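# Place folded umbrella flat inside storage box

## Task

Put the folded umbrella down so it lies flat on the floor of the storage box and touches none of the box walls. Striking or leaning it on the rim, or on a wall's inner face close to the top edge, may count as failure. The box must stay where it began, neither rotated nor tipped over. The umbrella must stay in place on its own, with no arm holding it. Finish by opening the gripper and moving the arms away.

## Robot and tools

Robot: two xArm6-style arms, left_arm and right_arm, each with a parallel gripper. Their root links sit in the scene frame at left_arm (-0.044, +0.311, 0) m, quat_wxyz (+0.995, 0, 0, +0.103), and right_arm (+0.036, -0.331, 0) m, quat_wxyz (+0.999, 0, 0, +0.042). Scene frame: origin on the table top midway between the arms, +x out over the table, +z up, left_arm on the +y side. The arm names do not match left or right in any image. Bases may be tilted. Mounting plates and the metal frame behind the arms are fixed obstacles; a "too close" warning counts a plate and its side of the frame as part of that arm.

execute_actions takes "actions": a list holding nothing, one action, or one wait. An empty list changes nothing and returns the state. An action is {"rows": [...], "steps": n}, n from 1 to 15 (15 if omitted), each step 1/30 s. Every row is one list of 14 numbers covering both arms, even if only one moves: left_arm waist, shoulder, elbow, forearm roll, wrist pitch, wrist roll, opening, then the same seven for right_arm. The six joint values are absolute target angles in radians, in the same form as the Joint positions line, not offsets. Stated ranges: waist -6.283 to 6.283, shoulder -2.059 to 2.094, elbow -3.927 to 0.192, forearm roll -6.283 to 6.283, wrist pitch -1.693 to 3.142, wrist roll -6.283 to 6.283. Opening is an absolute command from -1 (closed) to +1 (fully open). One row is used per step; if rows run out the last is repeated. A wait is {"steps": n} with n up to 300, counted from the previous result, and your reply time uses some of it. Optional "pictures": false skips images. A refused call moves nothing; a call is refused if a joint target is more than 0.010 rad beyond its range end and farther out than the current angle. Real ends may differ by 0.010 rad; targets beyond them are clipped, and "joint sent to its limit" may report this, possibly for an earlier action. No such line does not prove more room.

Motion limits: each joint's target moves at most 3.14 rad/s, reaching that speed after 0.16 s, with all joints of an arm timed to arrive together. Per step, a target stays within 0.623 rad of the measured angle, and if the targets would carry the gripper more than 70 mm from where it is, they are scaled back. Between calls the arms keep heading for the last row sent until motion nearly stops or a step is HELD; after that only a new action moves them further.

Results: the state line gives, for each arm, end_effector_position (m) and end_effector_quat_wxyz plus linear (m/s) and angular (rad/s) velocity, all in the shared scene frame. The reported point is between the closed finger pads, roughly 2 cm behind the tips; the tips move about 10 mm further along the gripper's +z (finger direction) while closing; fingers open and close along the gripper's y axis. Reported hand positions can be off, more so at long reach. Joint positions and Joint velocities list each arm's six joints (rad, rad/s) then the finger-pad gap (m, m/s; 0.084 fully open). grip_measured is the measured opening on the command scale. "joint command not followed" means a clearance check altered targets; HELD marks steps where your row was not fully sent. Joint torques are total drive output with offsets and noise.

Gripping: to hold something, command an opening well under grip_measured; the lower, the firmer (about 24 N per pad max for objects up to ~6 cm). Fast closing can squeeze harder. Echoing grip_measured gives a light hold that may let wide parts slip.

zoom_image: {"camera": one of cam_head_left, cam_head_right, cam_high, cam_left_wrist, cam_right_wrist, "region": [x0, y0, x1, y1]} in pixels of that camera's latest 896x504 image, origin top-left, at most 504x504. show_instructions shows the reference images; read_manual(section="licences") gives licence text; neither moves anything. finished_scene ends the current scene (pass its number) and grades it; it cannot be undone. Replying without a tool call also ends things.

Cameras come in the order cam_head_left, cam_head_right, cam_high, cam_left_wrist, cam_right_wrist, with pinhole+radial calibration (K, D, T_world_to_cam) given per camera; wrist camera poses follow the arm's joint readings. Expect small calibration errors.

Avoid: dropping the umbrella, slamming or pushing hard, letting the arms collide or press on each other, knocking anything off the table, moving the box. Torque faults occur at load limits (waist 46.5, shoulder 46.5, elbow 27.9, forearm roll 27.9, wrist pitch 18.6, wrist roll 18.6 N m, held weight included): the arm backs off and pauses 10 s. Long holding heats motors; MOTOR HOT appears from 65 °C and at 80 °C the arm is braked (OVER-TEMPERATURE FAULT). Loose objects may occasionally get a small push. The simulation keeps running while you think.

Each tool is called after "Request:" as name(argument=value, ...) on one line, values as JSON.

Reference images:

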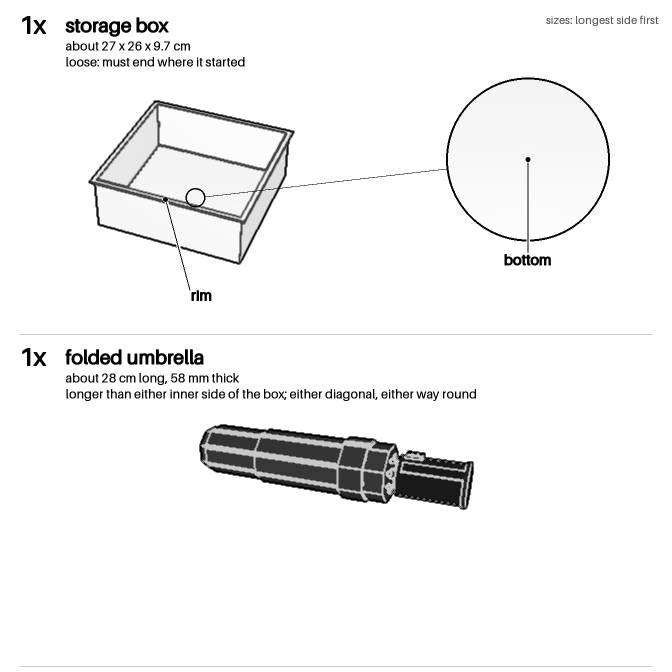

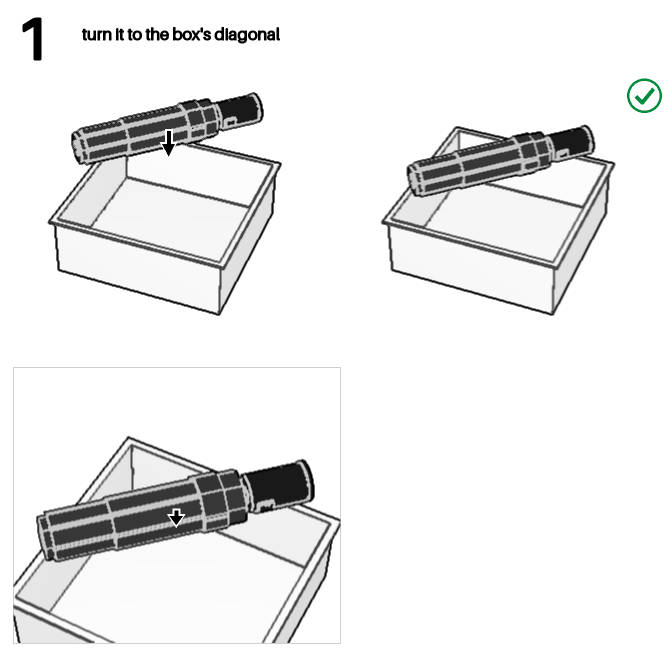

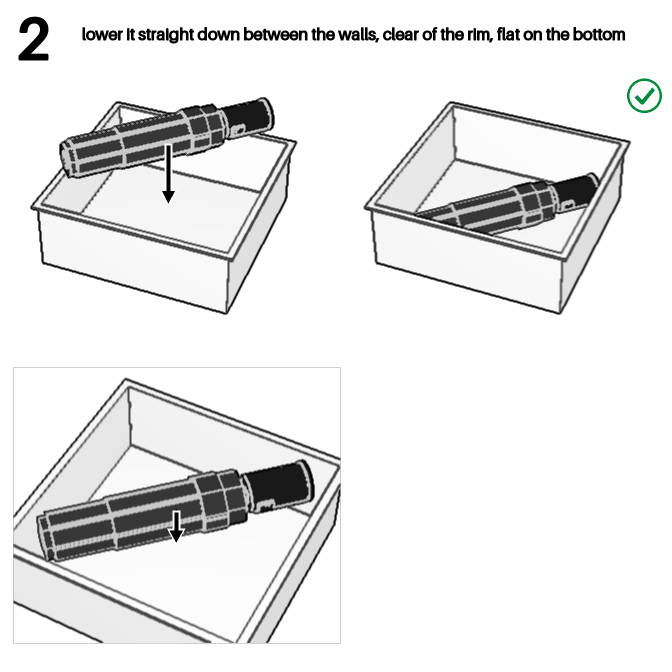

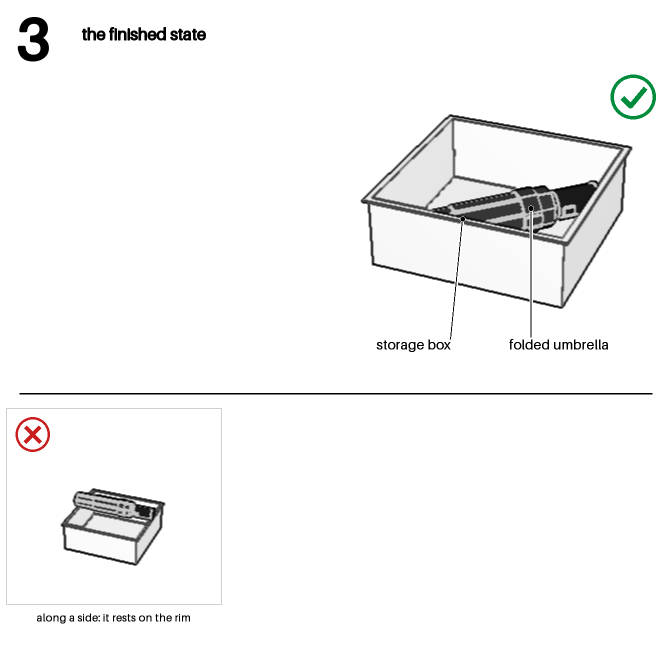

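## Session

Request:
execute_actions(actions=[])

Scene clock: 0.00 s of 3960.00 s.
left_arm: end_effector_position=(+0.1108, +0.6300, +0.2576) grip_measured=+1.00 end_effector_quat_wxyz=(-0.160, -0.635, +0.648, -0.389) end_effector_velocity=(+0.000, -0.000, -0.000) end_effector_angular_velocity=(-0.000, -0.000, -0.000) | right_arm: end_effector_position=(+0.1390, -0.1063, +0.1465) grip_measured=+1.00 end_effector_quat_wxyz=(+0.200, -0.234, +0.939, -0.156) end_effector_velocity=(+0.000, -0.001, -0.000) end_effector_angular_velocity=(-0.002, -0.000, -0.002)
Joint positions: left_arm=[ 1.221  0.181 -1.338 -0.422  1.922  3.033  0.084] | right_arm=[ 1.475 -0.6   -0.327 -0.505  1.194 -1.819  0.084]
Joint velocities: left_arm=[-0.     0.     0.001  0.    -0.001  0.001  0.   ] | right_arm=[ 0.    -0.     0.     0.     0.002  0.001  0.   ]
Joint torques (N m, as the arm reports them, + toward a larger angle): no reading
Motor temperatures (°C, as the motors report them): left_arm=[35 35 38 38 38 42] | right_arm=[36 36 39 37 41 37]

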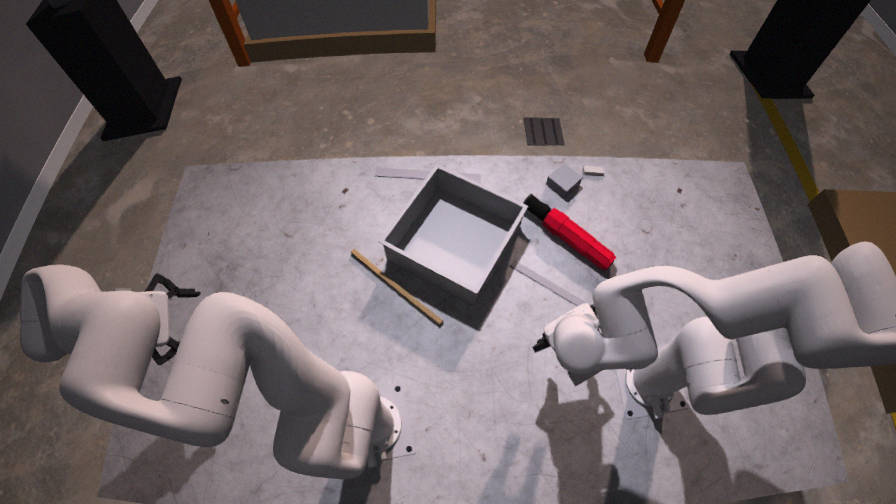

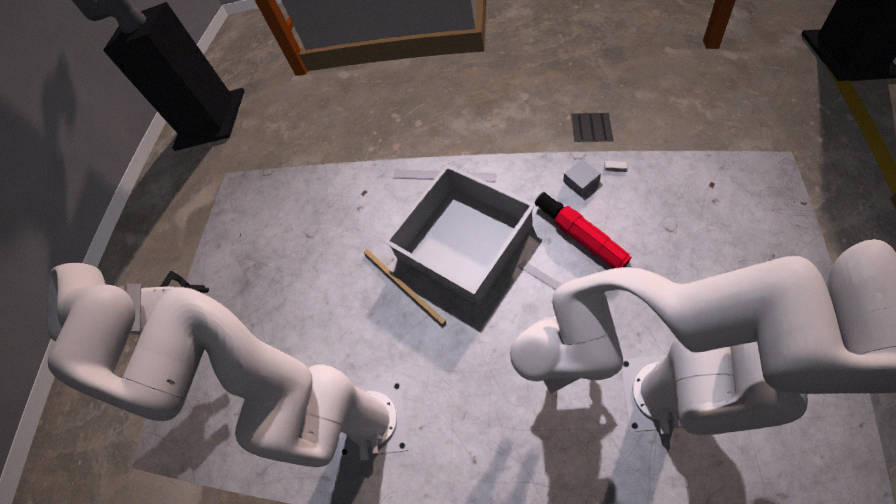

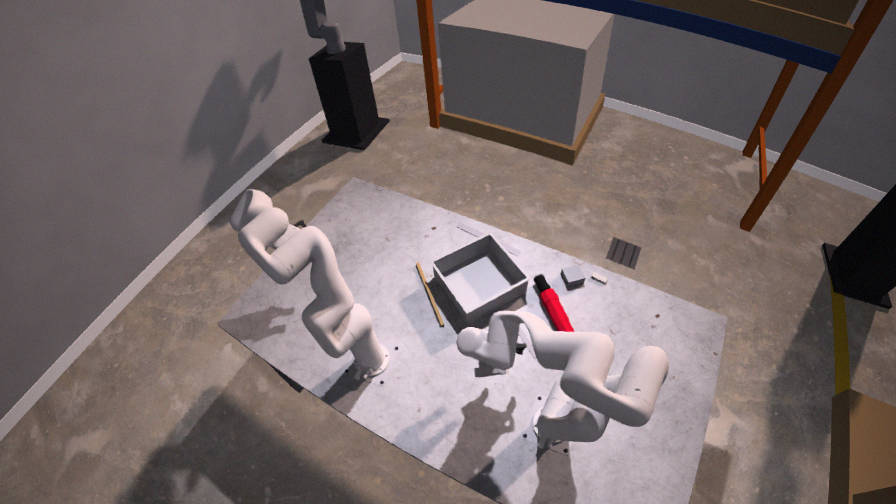

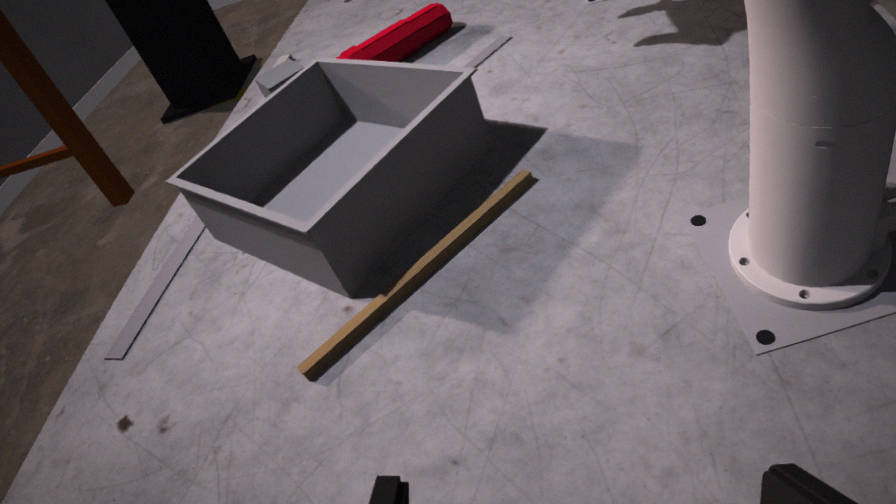

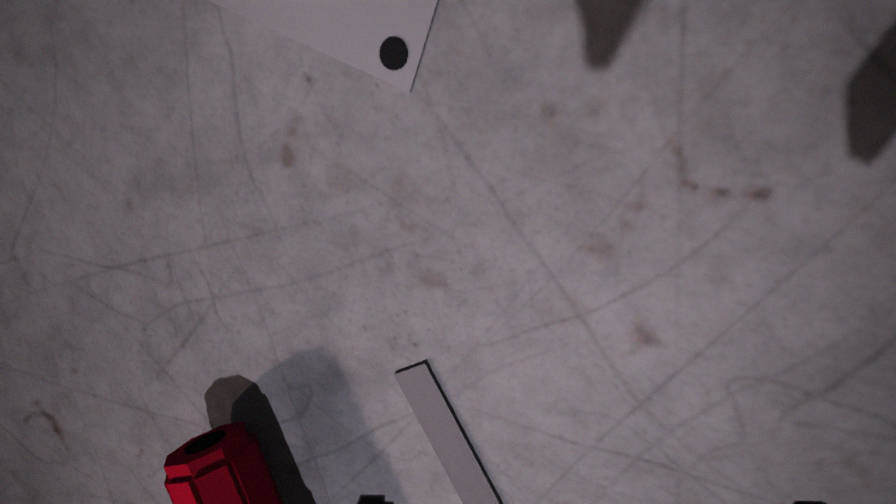

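Request:
zoom_image(camera="cam_head_left", region=[340, 150, 640, 340])

Request:
zoom_image(camera="cam_head_right", region=[350, 150, 650, 340])

Region (340, 150, 640, 340) of cam_head_left's 896x504 image, scaled by 1.680, with more detail than that image has; it fills the top 319 rows of this view, and the rest is white.

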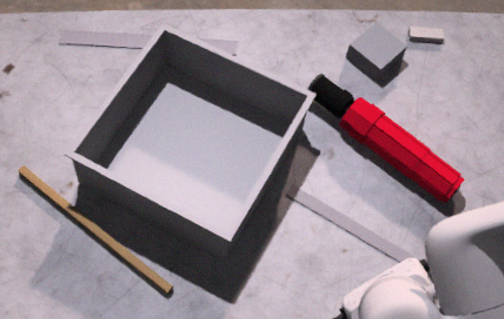

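Region (350, 150, 650, 340) of cam_head_right's 896x504 image, scaled by 1.680, with more detail than that image has; it fills the top 319 rows of this view, and the rest is white.

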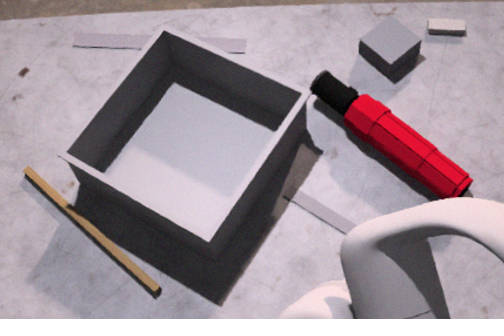

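Request:
execute_actions(actions=[{"rows": [[1.221,0.181,-1.338,-0.422,1.922,3.033,1, 0.148,-0.28,-1.115,0,1.395,-0.588,1]], "steps": 15}], pictures=false)

Request:
execute_actions(actions=[{"steps": 30}])

Scene clock: 86.03 s of 3960.00 s.
left_arm: end_effector_position=(+0.1109, +0.6301, +0.2575) grip_measured=+1.00 end_effector_quat_wxyz=(-0.160, -0.635, +0.648, -0.389) end_effector_velocity=(-0.000, -0.000, -0.000) end_effector_angular_velocity=(+0.000, +0.000, -0.001) | right_arm: end_effector_position=(+0.2415, -0.0686, +0.2404) grip_measured=+1.00 end_effector_quat_wxyz=(+0.082, +0.364, +0.925, -0.074) end_effector_velocity=(+0.319, -0.057, +0.168) end_effector_angular_velocity=(+0.552, -0.046, -2.523)
Joint positions: left_arm=[ 1.221  0.181 -1.338 -0.422  1.922  3.033  0.084] | right_arm=[ 0.953 -0.401 -0.792 -0.191  1.319 -1.297  0.084]
Joint velocities: left_arm=[ 0.    -0.     0.     0.001  0.     0.001  0.   ] | right_arm=[-1.187  0.268 -0.714  0.423  0.167  1.18   0.   ]
Joint torques (N m, as the arm reports them, + toward a larger angle): left_arm=[ -0.18 -19.54 -21.45  -0.42  -0.27  -0.15] | right_arm=[ -2.54 -11.86  -9.15  -0.1   -1.45  -0.29]
Motor temperatures (°C, as the motors report them): left_arm=[35 35 40 38 38 42] | right_arm=[36 36 41 37 41 37]
Steps of this call (steps 1 to 90: nothing new was sent; then 82.53 s passed at rest; steps 91 to 105: all 15 steps of this action). Readings (joint positions):
91: left_arm=[1.221 0.181 -1.338 -0.422 1.922 3.033] | right_arm=[1.474 -0.600 -0.327 -0.505 1.195 -1.818]
92: left_arm=[1.221 0.181 -1.338 -0.422 1.922 3.033] | right_arm=[1.469 -0.597 -0.332 -0.500 1.197 -1.811]
94: left_arm=[1.221 0.181 -1.338 -0.422 1.922 3.033] | right_arm=[1.411 -0.567 -0.386 -0.450 1.217 -1.750]
98: left_arm=[1.221 0.181 -1.338 -0.422 1.922 3.033] | right_arm=[1.223 -0.479 -0.581 -0.315 1.269 -1.567]
105: the state above

Scene clock: 87.03 s of 3960.00 s.
left_arm: end_effector_position=(+0.1109, +0.6301, +0.2575) grip_measured=+1.00 end_effector_quat_wxyz=(-0.160, -0.635, +0.648, -0.389) end_effector_velocity=(-0.000, +0.000, +0.000) end_effector_angular_velocity=(+0.000, +0.000, -0.000) | right_arm: end_effector_position=(+0.4250, -0.2390, +0.3198) grip_measured=+1.00 end_effector_quat_wxyz=(-0.000, +0.917, +0.400, -0.000) end_effector_velocity=(+0.003, -0.003, +0.002) end_effector_angular_velocity=(+0.002, -0.006, -0.014)
Joint positions: left_arm=[ 1.221  0.181 -1.338 -0.422  1.922  3.033  0.084] | right_arm=[ 0.15  -0.28  -1.114 -0.     1.395 -0.589  0.084]
Joint velocities: left_arm=[ 0.    -0.    -0.001  0.     0.001 -0.    -0.   ] | right_arm=[-0.009  0.002 -0.006  0.001 -0.002  0.005  0.   ]
Joint torques (N m, as the arm reports them, + toward a larger angle): left_arm=[  0.31 -19.72 -21.64  -0.42  -0.06   0.06] | right_arm=[ -2.3  -14.03 -10.29   0.36  -1.9   -0.36]
Motor temperatures (°C, as the motors report them): left_arm=[35 35 40 38 38 42] | right_arm=[36 36 41 37 41 37]
Steps of this call (steps 1 to 30: the robot went on to your last target). Readings (joint positions):
1: left_arm=[1.221 0.181 -1.338 -0.422 1.922 3.033] | right_arm=[0.913 -0.392 -0.815 -0.177 1.324 -1.257]
2: left_arm=[1.221 0.181 -1.338 -0.422 1.922 3.033] | right_arm=[0.874 -0.384 -0.837 -0.165 1.329 -1.218]
4: left_arm=[1.221 0.181 -1.338 -0.422 1.922 3.033] | right_arm=[0.795 -0.370 -0.874 -0.142 1.338 -1.139]
8: left_arm=[1.221 0.181 -1.338 -0.422 1.922 3.033] | right_arm=[0.641 -0.347 -0.935 -0.106 1.353 -1.000]
30: the state above
camera_calibration (this result's frames):
cam_left_wrist: T_world_to_cam=[[-0.944501, -0.114362, -0.307958, 0.287497], [0.146058, 0.693504, -0.705492, -0.203579], [0.294252, -0.711318, -0.638312, 0.7108], [0, 0, 0, 1]] pos_world=[0.0921214, 0.679667, 0.398626]
cam_right_wrist: T_world_to_cam=[[0.739722, -0.67288, 0.00665428, -0.444201], [-0.672867, -0.739751, -0.00436826, 0.181069], [0.00786182, -0.00124614, -0.999968, 0.444556], [0, 0, 0, 1]] pos_world=[0.446925, -0.164394, 0.448289]

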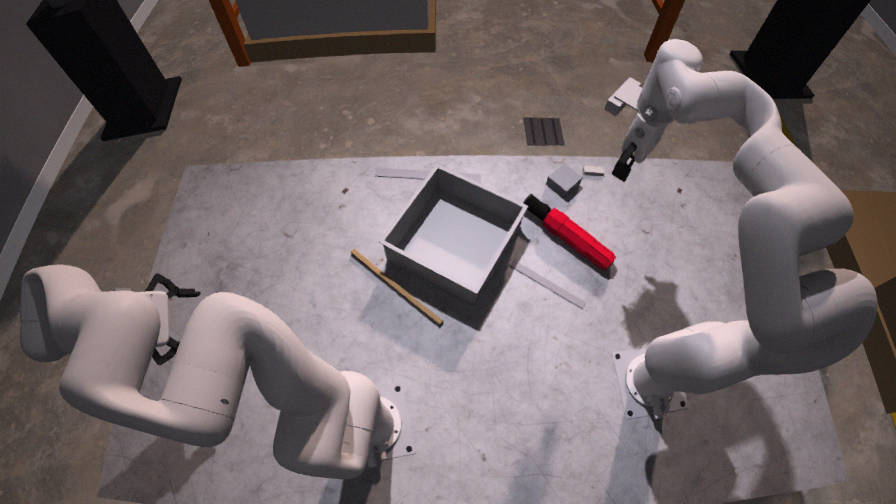

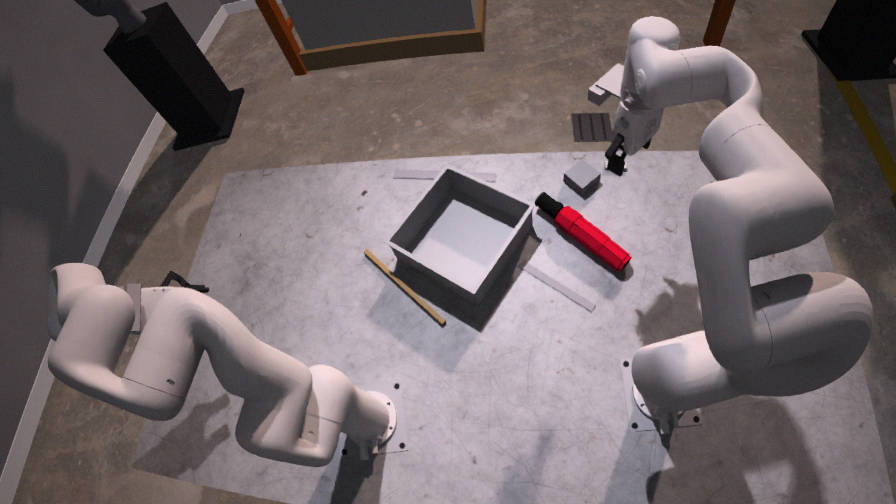

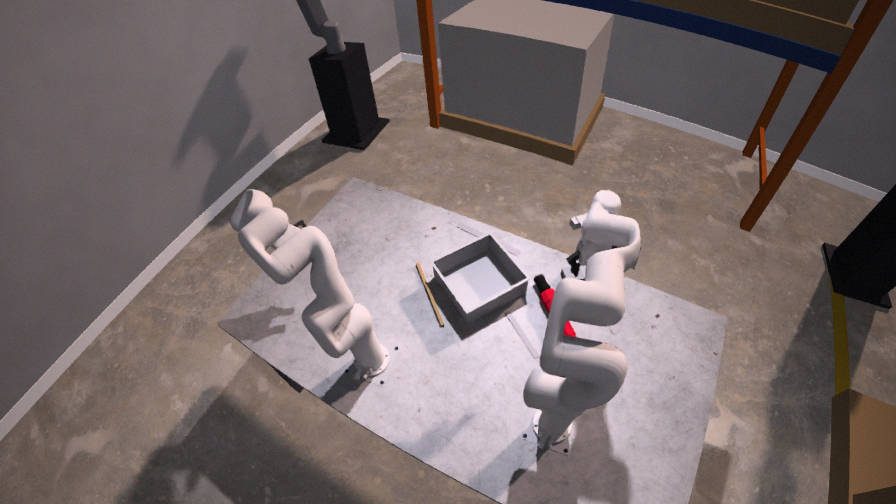

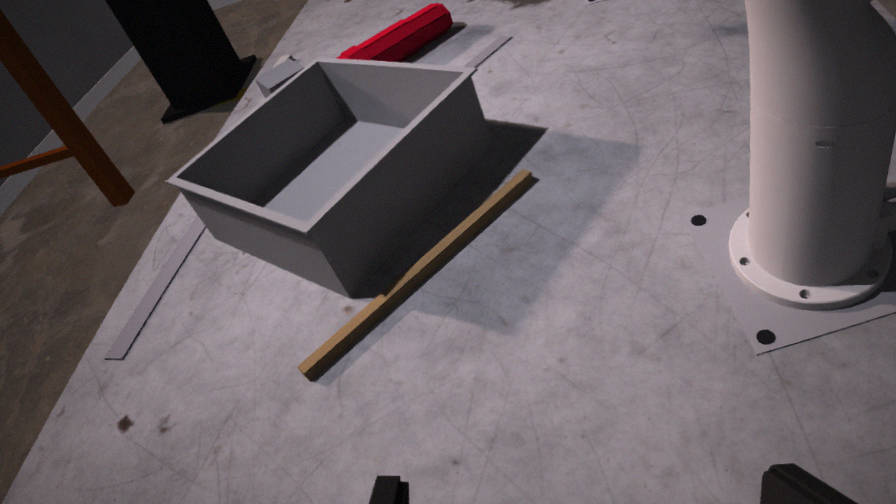

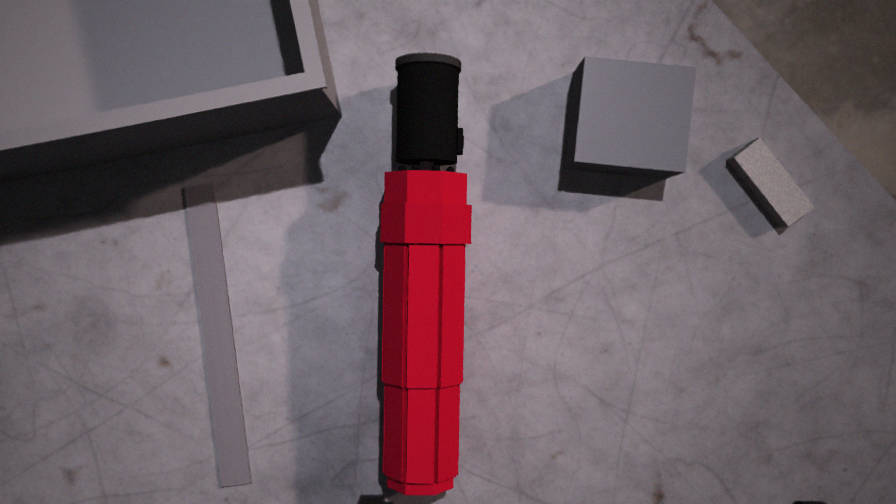

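Request:
zoom_image(camera="cam_right_wrist", region=[300, 304, 560, 504])

Request:
zoom_image(camera="cam_right_wrist", region=[260, 0, 560, 260])

Region (300, 304, 560, 504) of cam_right_wrist's 896x504 image, scaled by 1.938, with more detail than that image has; it fills the top 388 rows of this view, and the rest is white.

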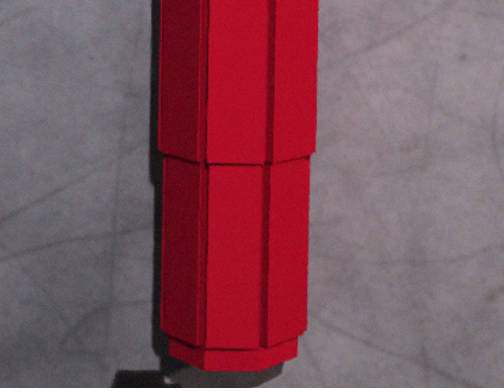

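Region (260, 0, 560, 260) of cam_right_wrist's 896x504 image, scaled by 1.680, with more detail than that image has; it fills the top 437 rows of this view, and the rest is white.

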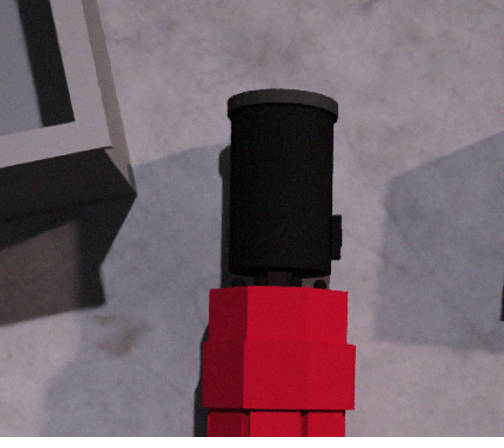

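Request:
execute_actions(actions=[{"rows": [[1.221,0.181,-1.338,-0.422,1.922,3.033,1, 0.309,-0.005,-0.771,0,0.776,-0.417,1]], "steps": 15}], pictures=false)

Request:
execute_actions(actions=[{"steps": 10}])

Scene clock: 129.23 s of 3960.00 s.
left_arm: end_effector_position=(+0.1109, +0.6301, +0.2575) grip_measured=+1.00 end_effector_quat_wxyz=(-0.160, -0.635, +0.648, -0.389) end_effector_velocity=(-0.000, +0.000, +0.000) end_effector_angular_velocity=(+0.001, +0.001, -0.000) | right_arm: end_effector_position=(+0.4389, -0.1830, +0.1591) grip_measured=+1.00 end_effector_quat_wxyz=(-0.000, +0.919, +0.395, -0.001) end_effector_velocity=(-0.060, +0.110, -0.373) end_effector_angular_velocity=(-0.001, +0.000, -0.019)
Joint positions: left_arm=[ 1.221  0.181 -1.338 -0.422  1.922  3.033  0.084] | right_arm=[ 0.27  -0.072 -0.855  0.     0.928 -0.459  0.084]
Joint velocities: left_arm=[ 0.    -0.001 -0.     0.001  0.     0.     0.   ] | right_arm=[ 0.29   0.495  0.619 -0.    -1.113  0.308  0.   ]
Joint torques (N m, as the arm reports them, + toward a larger angle): left_arm=[  0.02 -19.44 -21.25  -0.13  -0.14  -0.06] | right_arm=[ -2.08 -17.95  -9.74   0.31  -1.83  -0.37]
Motor temperatures (°C, as the motors report them): left_arm=[35 36 40 38 38 42] | right_arm=[36 36 41 37 41 37]
Steps of this call (steps 1 to 15: the robot went on to your last target; steps 16 to 90: nothing new was sent; then 38.70 s passed at rest; steps 91 to 105: all 15 steps of this action). Readings (joint positions):
91: left_arm=[1.221 0.181 -1.338 -0.422 1.922 3.033] | right_arm=[0.148 -0.280 -1.115 -0.000 1.395 -0.588]
92: left_arm=[1.221 0.181 -1.338 -0.422 1.922 3.033] | right_arm=[0.149 -0.278 -1.113 -0.000 1.388 -0.586]
94: left_arm=[1.221 0.181 -1.338 -0.422 1.922 3.033] | right_arm=[0.163 -0.258 -1.088 -0.000 1.330 -0.570]
98: left_arm=[1.221 0.181 -1.338 -0.422 1.922 3.033] | right_arm=[0.203 -0.185 -0.995 0.000 1.184 -0.530]
105: the state above

Scene clock: 129.57 s of 3960.00 s.
left_arm: end_effector_position=(+0.1109, +0.6301, +0.2575) grip_measured=+1.00 end_effector_quat_wxyz=(-0.160, -0.635, +0.648, -0.389) end_effector_velocity=(-0.000, +0.000, +0.000) end_effector_angular_velocity=(+0.002, +0.000, -0.000) | right_arm: end_effector_position=(+0.4291, -0.1692, +0.1123) grip_measured=+1.00 end_effector_quat_wxyz=(+0.000, +0.919, +0.394, +0.002) end_effector_velocity=(+0.005, +0.004, +0.001) end_effector_angular_velocity=(+0.010, -0.023, -0.004)
Joint positions: left_arm=[ 1.221  0.181 -1.338 -0.422  1.922  3.033  0.084] | right_arm=[ 0.308 -0.007 -0.774 -0.     0.777 -0.418  0.084]
Joint velocities: left_arm=[ 0.    -0.001 -0.001  0.001 -0.     0.     0.   ] | right_arm=[ 0.003 -0.     0.002  0.    -0.027  0.007 -0.   ]
Joint torques (N m, as the arm reports them, + toward a larger angle): left_arm=[ -0.02 -19.81 -21.59  -0.62  -0.19  -0.06] | right_arm=[ -2.42 -17.3   -8.72   0.5   -1.73  -0.37]
Motor temperatures (°C, as the motors report them): left_arm=[35 36 40 38 38 42] | right_arm=[36 36 41 37 41 37]
Steps of this call (steps 1 to 10: the robot went on to your last target). Readings (joint positions):
1: left_arm=[1.221 0.181 -1.338 -0.422 1.922 3.033] | right_arm=[0.279 -0.055 -0.834 0.000 0.891 -0.449]
2: left_arm=[1.221 0.181 -1.338 -0.422 1.922 3.033] | right_arm=[0.288 -0.040 -0.815 0.000 0.857 -0.439]
4: left_arm=[1.221 0.181 -1.338 -0.422 1.922 3.033] | right_arm=[0.302 -0.016 -0.785 0.000 0.809 -0.426]
8: left_arm=[1.221 0.181 -1.338 -0.422 1.922 3.033] | right_arm=[0.308 -0.007 -0.774 -0.000 0.781 -0.418]
10: the state above
camera_calibration (this result's frames):
cam_left_wrist: T_world_to_cam=[[-0.944501, -0.114362, -0.307958, 0.287497], [0.146058, 0.693504, -0.705492, -0.203579], [0.294252, -0.711318, -0.638312, 0.7108], [0, 0, 0, 1]] pos_world=[0.0921213, 0.679667, 0.398626]
cam_right_wrist: T_world_to_cam=[[0.731033, -0.682285, 0.00888367, -0.396985], [-0.682225, -0.731086, -0.00902041, 0.240594], [0.0126492, 0.000533553, -0.99992, 0.235317], [0, 0, 0, 1]] pos_world=[0.451372, -0.0950871, 0.240995]

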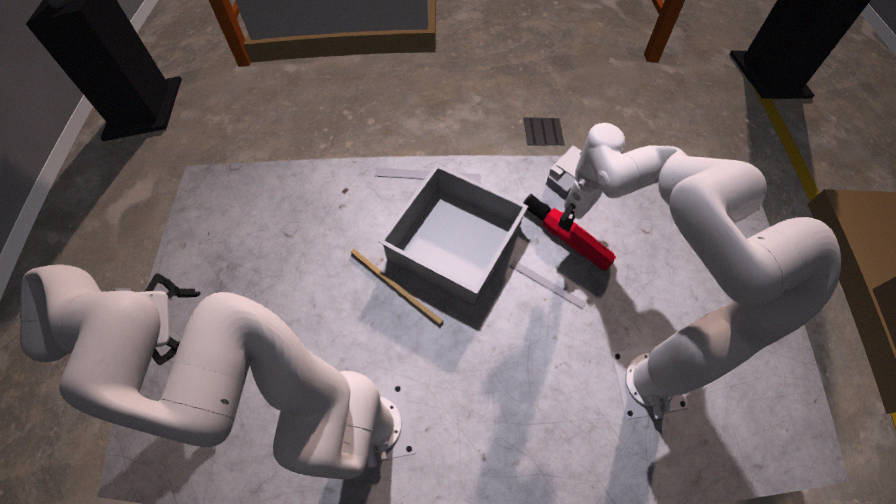

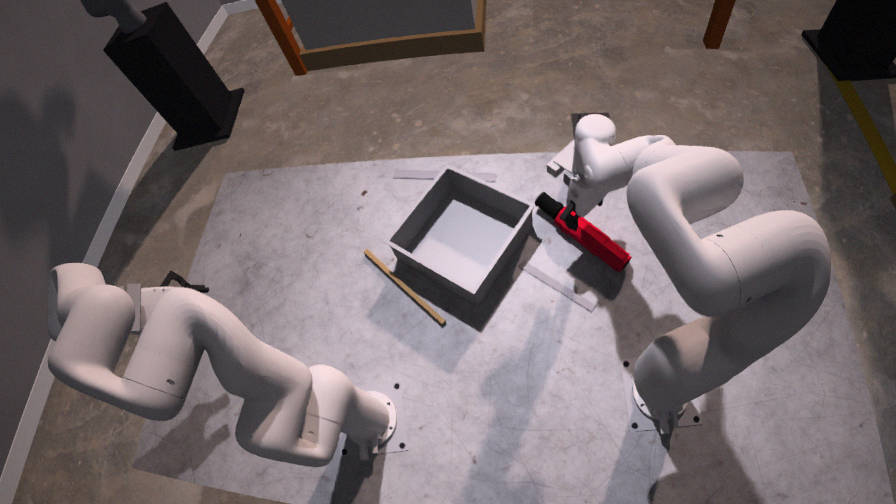

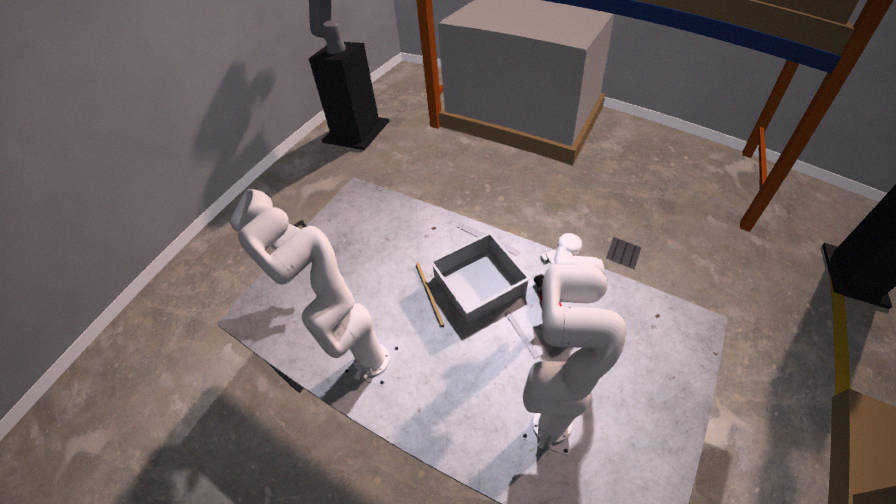

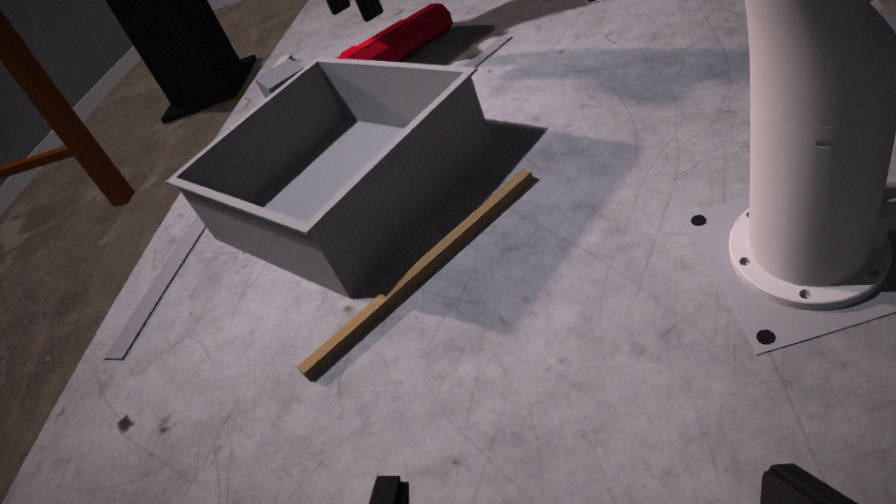

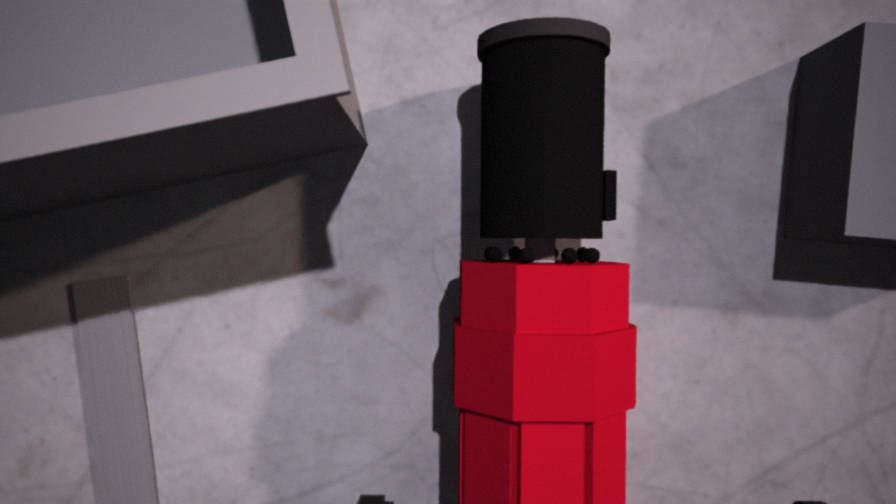

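Request:
execute_actions(actions=[{"rows": [[1.221,0.181,-1.338,-0.422,1.922,3.033,1, 0.307,0.03,-0.76,0,0.73,-0.42,1],[1.221,0.181,-1.338,-0.422,1.922,3.033,1, 0.307,0.03,-0.76,0,0.73,-0.42,1],[1.221,0.181,-1.338,-0.422,1.922,3.033,1, 0.306,0.07,-0.745,0,0.675,-0.421,1],[1.221,0.181,-1.338,-0.422,1.922,3.033,1, 0.306,0.07,-0.745,0,0.675,-0.421,1],[1.221,0.181,-1.338,-0.422,1.922,3.033,1, 0.306,0.11,-0.733,0,0.623,-0.422,1],[1.221,0.181,-1.338,-0.422,1.922,3.033,1, 0.306,0.11,-0.733,0,0.623,-0.422,1],[1.221,0.181,-1.338,-0.422,1.922,3.033,1, 0.306,0.145,-0.723,0,0.578,-0.422,1],[1.221,0.181,-1.338,-0.422,1.922,3.033,1, 0.306,0.145,-0.723,0,0.578,-0.422,1],[1.221,0.181,-1.338,-0.422,1.922,3.033,1, 0.306,0.176,-0.714,0,0.539,-0.422,1]], "steps": 15}], pictures=false)

Request:
execute_actions(actions=[{"steps": 6}])

Scene clock: 150.23 s of 3960.00 s.
left_arm: end_effector_position=(+0.1109, +0.6301, +0.2575) grip_measured=+1.00 end_effector_quat_wxyz=(-0.160, -0.635, +0.648, -0.389) end_effector_velocity=(+0.000, -0.000, +0.001) end_effector_angular_velocity=(-0.000, -0.001, -0.000) | right_arm: end_effector_position=(+0.4237, -0.1724, +0.0325) grip_measured=+1.00 end_effector_quat_wxyz=(-0.000, +0.919, +0.395, -0.003) end_effector_velocity=(+0.015, +0.006, -0.019) end_effector_angular_velocity=(+0.023, -0.055, +0.000)
Joint positions: left_arm=[ 1.221  0.181 -1.338 -0.422  1.922  3.033  0.084] | right_arm=[ 0.306  0.172 -0.713  0.     0.548 -0.422  0.084]
Joint velocities: left_arm=[-0.    -0.001 -0.    -0.001  0.001 -0.     0.   ] | right_arm=[ 0.     0.067  0.    -0.    -0.127  0.     0.   ]
Joint torques (N m, as the arm reports them, + toward a larger angle): left_arm=[  0.31 -19.81 -21.52  -0.4   -0.23  -0.1 ] | right_arm=[ -2.09 -22.27  -8.65   0.49  -1.99  -0.34]
Motor temperatures (°C, as the motors report them): left_arm=[35 36 40 38 38 42] | right_arm=[36 36 41 37 41 37]
Steps of this call (steps 1 to 30: the robot went on to your last target; steps 31 to 90: nothing new was sent; then 17.17 s passed at rest; steps 91 to 105: all 15 steps of this action). Readings (joint positions):
91: left_arm=[1.221 0.181 -1.338 -0.422 1.922 3.033] | right_arm=[0.309 -0.005 -0.771 -0.000 0.776 -0.417]
92: left_arm=[1.221 0.181 -1.338 -0.422 1.922 3.033] | right_arm=[0.309 -0.002 -0.771 -0.000 0.770 -0.417]
94: left_arm=[1.221 0.181 -1.338 -0.422 1.922 3.033] | right_arm=[0.308 0.016 -0.766 -0.000 0.745 -0.419]
98: left_arm=[1.221 0.181 -1.338 -0.422 1.922 3.033] | right_arm=[0.306 0.082 -0.742 0.000 0.661 -0.421]
105: the state above

Scene clock: 150.43 s of 3960.00 s.
left_arm: end_effector_position=(+0.1109, +0.6301, +0.2575) grip_measured=+1.00 end_effector_quat_wxyz=(-0.160, -0.635, +0.648, -0.389) end_effector_velocity=(+0.000, -0.001, +0.000) end_effector_angular_velocity=(-0.002, -0.001, -0.000) | right_arm: end_effector_position=(+0.4261, -0.1714, +0.0327) grip_measured=+1.00 end_effector_quat_wxyz=(+0.000, +0.919, +0.395, +0.001) end_effector_velocity=(-0.005, -0.002, -0.006) end_effector_angular_velocity=(-0.004, +0.010, -0.000)
Joint positions: left_arm=[ 1.221  0.181 -1.338 -0.422  1.922  3.033  0.084] | right_arm=[ 0.306  0.175 -0.715 -0.     0.539 -0.422  0.084]
Joint velocities: left_arm=[-0.    -0.001  0.002 -0.001  0.001  0.    -0.   ] | right_arm=[-0.     0.007  0.01   0.    -0.006 -0.    -0.   ]
Joint torques (N m, as the arm reports them, + toward a larger angle): left_arm=[  0.29 -19.19 -21.38  -0.52  -0.18  -0.02] | right_arm=[ -2.08 -19.24  -7.44   0.35  -1.87  -0.27]
Motor temperatures (°C, as the motors report them): left_arm=[35 36 40 38 38 42] | right_arm=[36 36 41 37 41 37]
Steps of this call (steps 1 to 6: the robot went on to your last target). Readings (joint positions):
1: left_arm=[1.221 0.181 -1.338 -0.422 1.922 3.033] | right_arm=[0.306 0.174 -0.714 0.000 0.545 -0.422]
2: left_arm=[1.221 0.181 -1.338 -0.422 1.922 3.033] | right_arm=[0.306 0.174 -0.715 0.000 0.542 -0.422]
4: left_arm=[1.221 0.181 -1.338 -0.422 1.922 3.033] | right_arm=[0.306 0.174 -0.715 -0.000 0.540 -0.422]
6: the state above
camera_calibration (this result's frames):
cam_left_wrist: T_world_to_cam=[[-0.944501, -0.114362, -0.307958, 0.287497], [0.146058, 0.693504, -0.705492, -0.203579], [0.294252, -0.711318, -0.638312, 0.7108], [0, 0, 0, 1]] pos_world=[0.0921214, 0.679667, 0.398626]
cam_right_wrist: T_world_to_cam=[[0.732598, -0.680619, 0.00763596, -0.39595], [-0.68059, -0.732637, -0.00629387, 0.235127], [0.00987811, -0.000586086, -0.999951, 0.156836], [0, 0, 0, 1]] pos_world=[0.448548, -0.0971371, 0.161331]

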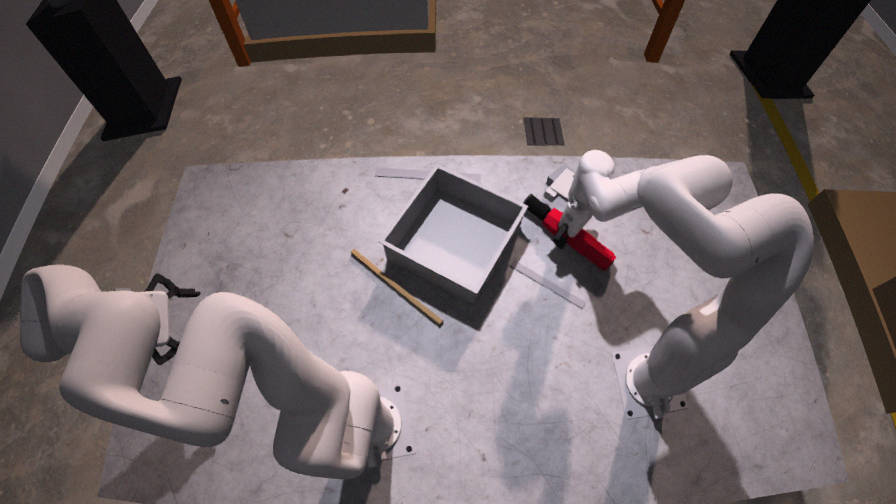

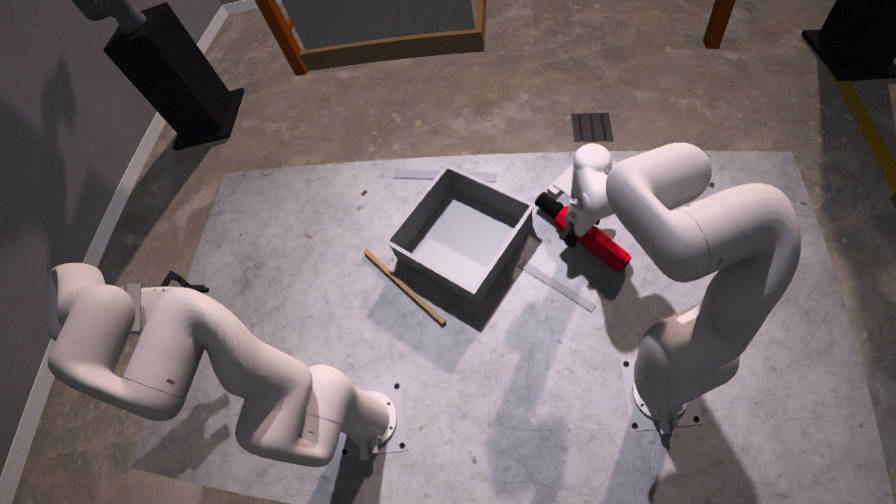

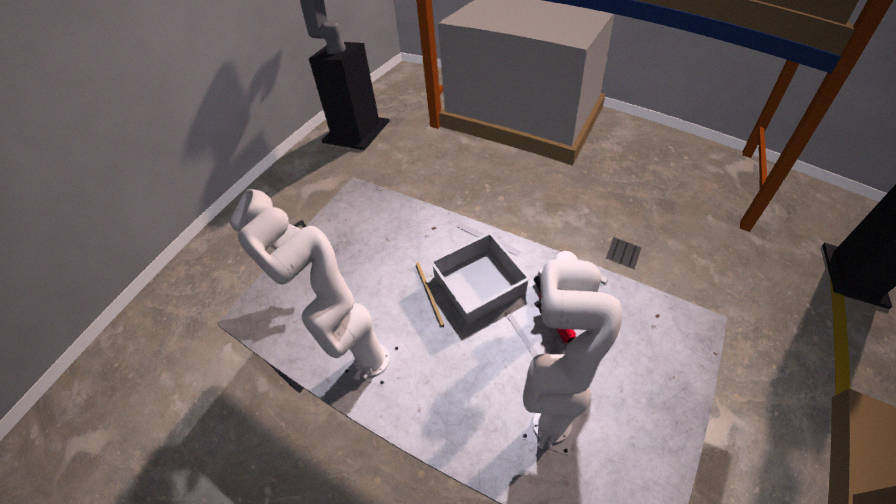

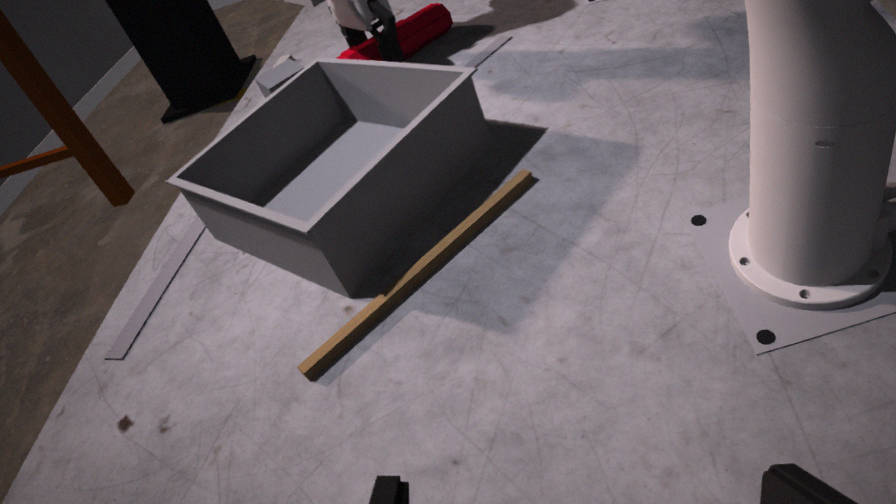

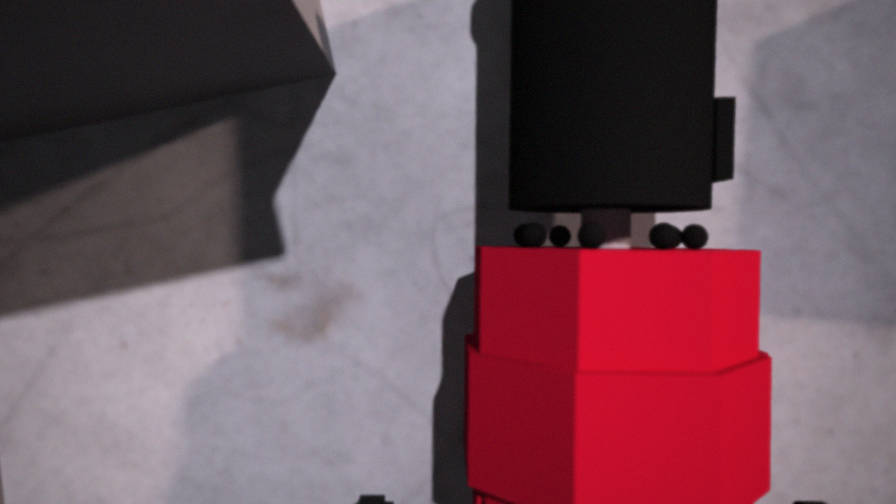

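Request:
execute_actions(actions=[{"rows": [[1.221,0.181,-1.338,-0.422,1.922,3.033,1, 0.306,0.176,-0.714,0,0.539,-0.422,0.8],[1.221,0.181,-1.338,-0.422,1.922,3.033,1, 0.306,0.176,-0.714,0,0.539,-0.422,0.65],[1.221,0.181,-1.338,-0.422,1.922,3.033,1, 0.306,0.176,-0.714,0,0.539,-0.422,0.5],[1.221,0.181,-1.338,-0.422,1.922,3.033,1, 0.306,0.176,-0.714,0,0.539,-0.422,0.42],[1.221,0.181,-1.338,-0.422,1.922,3.033,1, 0.306,0.176,-0.714,0,0.539,-0.422,0.36],[1.221,0.181,-1.338,-0.422,1.922,3.033,1, 0.306,0.176,-0.714,0,0.539,-0.422,0.3],[1.221,0.181,-1.338,-0.422,1.922,3.033,1, 0.306,0.176,-0.714,0,0.539,-0.422,0.25],[1.221,0.181,-1.338,-0.422,1.922,3.033,1, 0.306,0.176,-0.714,0,0.539,-0.422,0.2],[1.221,0.181,-1.338,-0.422,1.922,3.033,1, 0.306,0.176,-0.714,0,0.539,-0.422,0.14],[1.221,0.181,-1.338,-0.422,1.922,3.033,1, 0.306,0.176,-0.714,0,0.539,-0.422,0.08],[1.221,0.181,-1.338,-0.422,1.922,3.033,1, 0.306,0.176,-0.714,0,0.539,-0.422,0.0],[1.221,0.181,-1.338,-0.422,1.922,3.033,1, 0.306,0.176,-0.714,0,0.539,-0.422,-0.1],[1.221,0.181,-1.338,-0.422,1.922,3.033,1, 0.306,0.176,-0.714,0,0.539,-0.422,-0.2]], "steps": 15}], pictures=false)

Scene clock: 159.53 s of 3960.00 s.
left_arm: end_effector_position=(+0.1109, +0.6301, +0.2575) grip_measured=+1.00 end_effector_quat_wxyz=(-0.160, -0.635, +0.648, -0.389) end_effector_velocity=(+0.000, +0.001, +0.000) end_effector_angular_velocity=(+0.002, +0.000, +0.001) | right_arm: end_effector_position=(+0.4255, -0.1717, +0.0321) grip_measured=+0.14 end_effector_quat_wxyz=(+0.000, +0.919, +0.395, -0.000) end_effector_velocity=(-0.001, -0.000, -0.001) end_effector_angular_velocity=(-0.001, +0.003, -0.001)
Joint positions: left_arm=[ 1.221  0.181 -1.338 -0.422  1.922  3.033  0.084] | right_arm=[ 0.306  0.176 -0.714 -0.     0.539 -0.422  0.05 ]
Joint velocities: left_arm=[-0.    -0.001 -0.001  0.    -0.001 -0.001  0.   ] | right_arm=[0.    0.002 0.001 0.    0.    0.001 0.   ]
Joint torques (N m, as the arm reports them, + toward a larger angle): left_arm=[  0.16 -19.09 -21.59  -0.4   -0.18  -0.07] | right_arm=[ -2.21 -18.46  -7.23   0.46  -1.88  -0.31]
Motor temperatures (°C, as the motors report them): left_arm=[35 36 40 38 38 42] | right_arm=[36 36 41 37 41 37]
Steps of this call (steps 1 to 15: the robot went on to your last target; steps 16 to 90: nothing new was sent; then 5.60 s passed at rest; steps 91 to 105: all 15 steps of this action). Readings (joint positions):
91: left_arm=[1.221 0.181 -1.338 -0.422 1.922 3.033] | right_arm=[0.306 0.176 -0.714 0.000 0.539 -0.422]
92: left_arm=[1.221 0.181 -1.338 -0.422 1.922 3.033] | right_arm=[0.306 0.176 -0.714 0.000 0.539 -0.422]
94: left_arm=[1.221 0.181 -1.338 -0.422 1.922 3.033] | right_arm=[0.306 0.176 -0.714 -0.000 0.539 -0.422]
98: left_arm=[1.221 0.181 -1.338 -0.422 1.922 3.033] | right_arm=[0.306 0.176 -0.714 0.000 0.539 -0.422]
105: the state above


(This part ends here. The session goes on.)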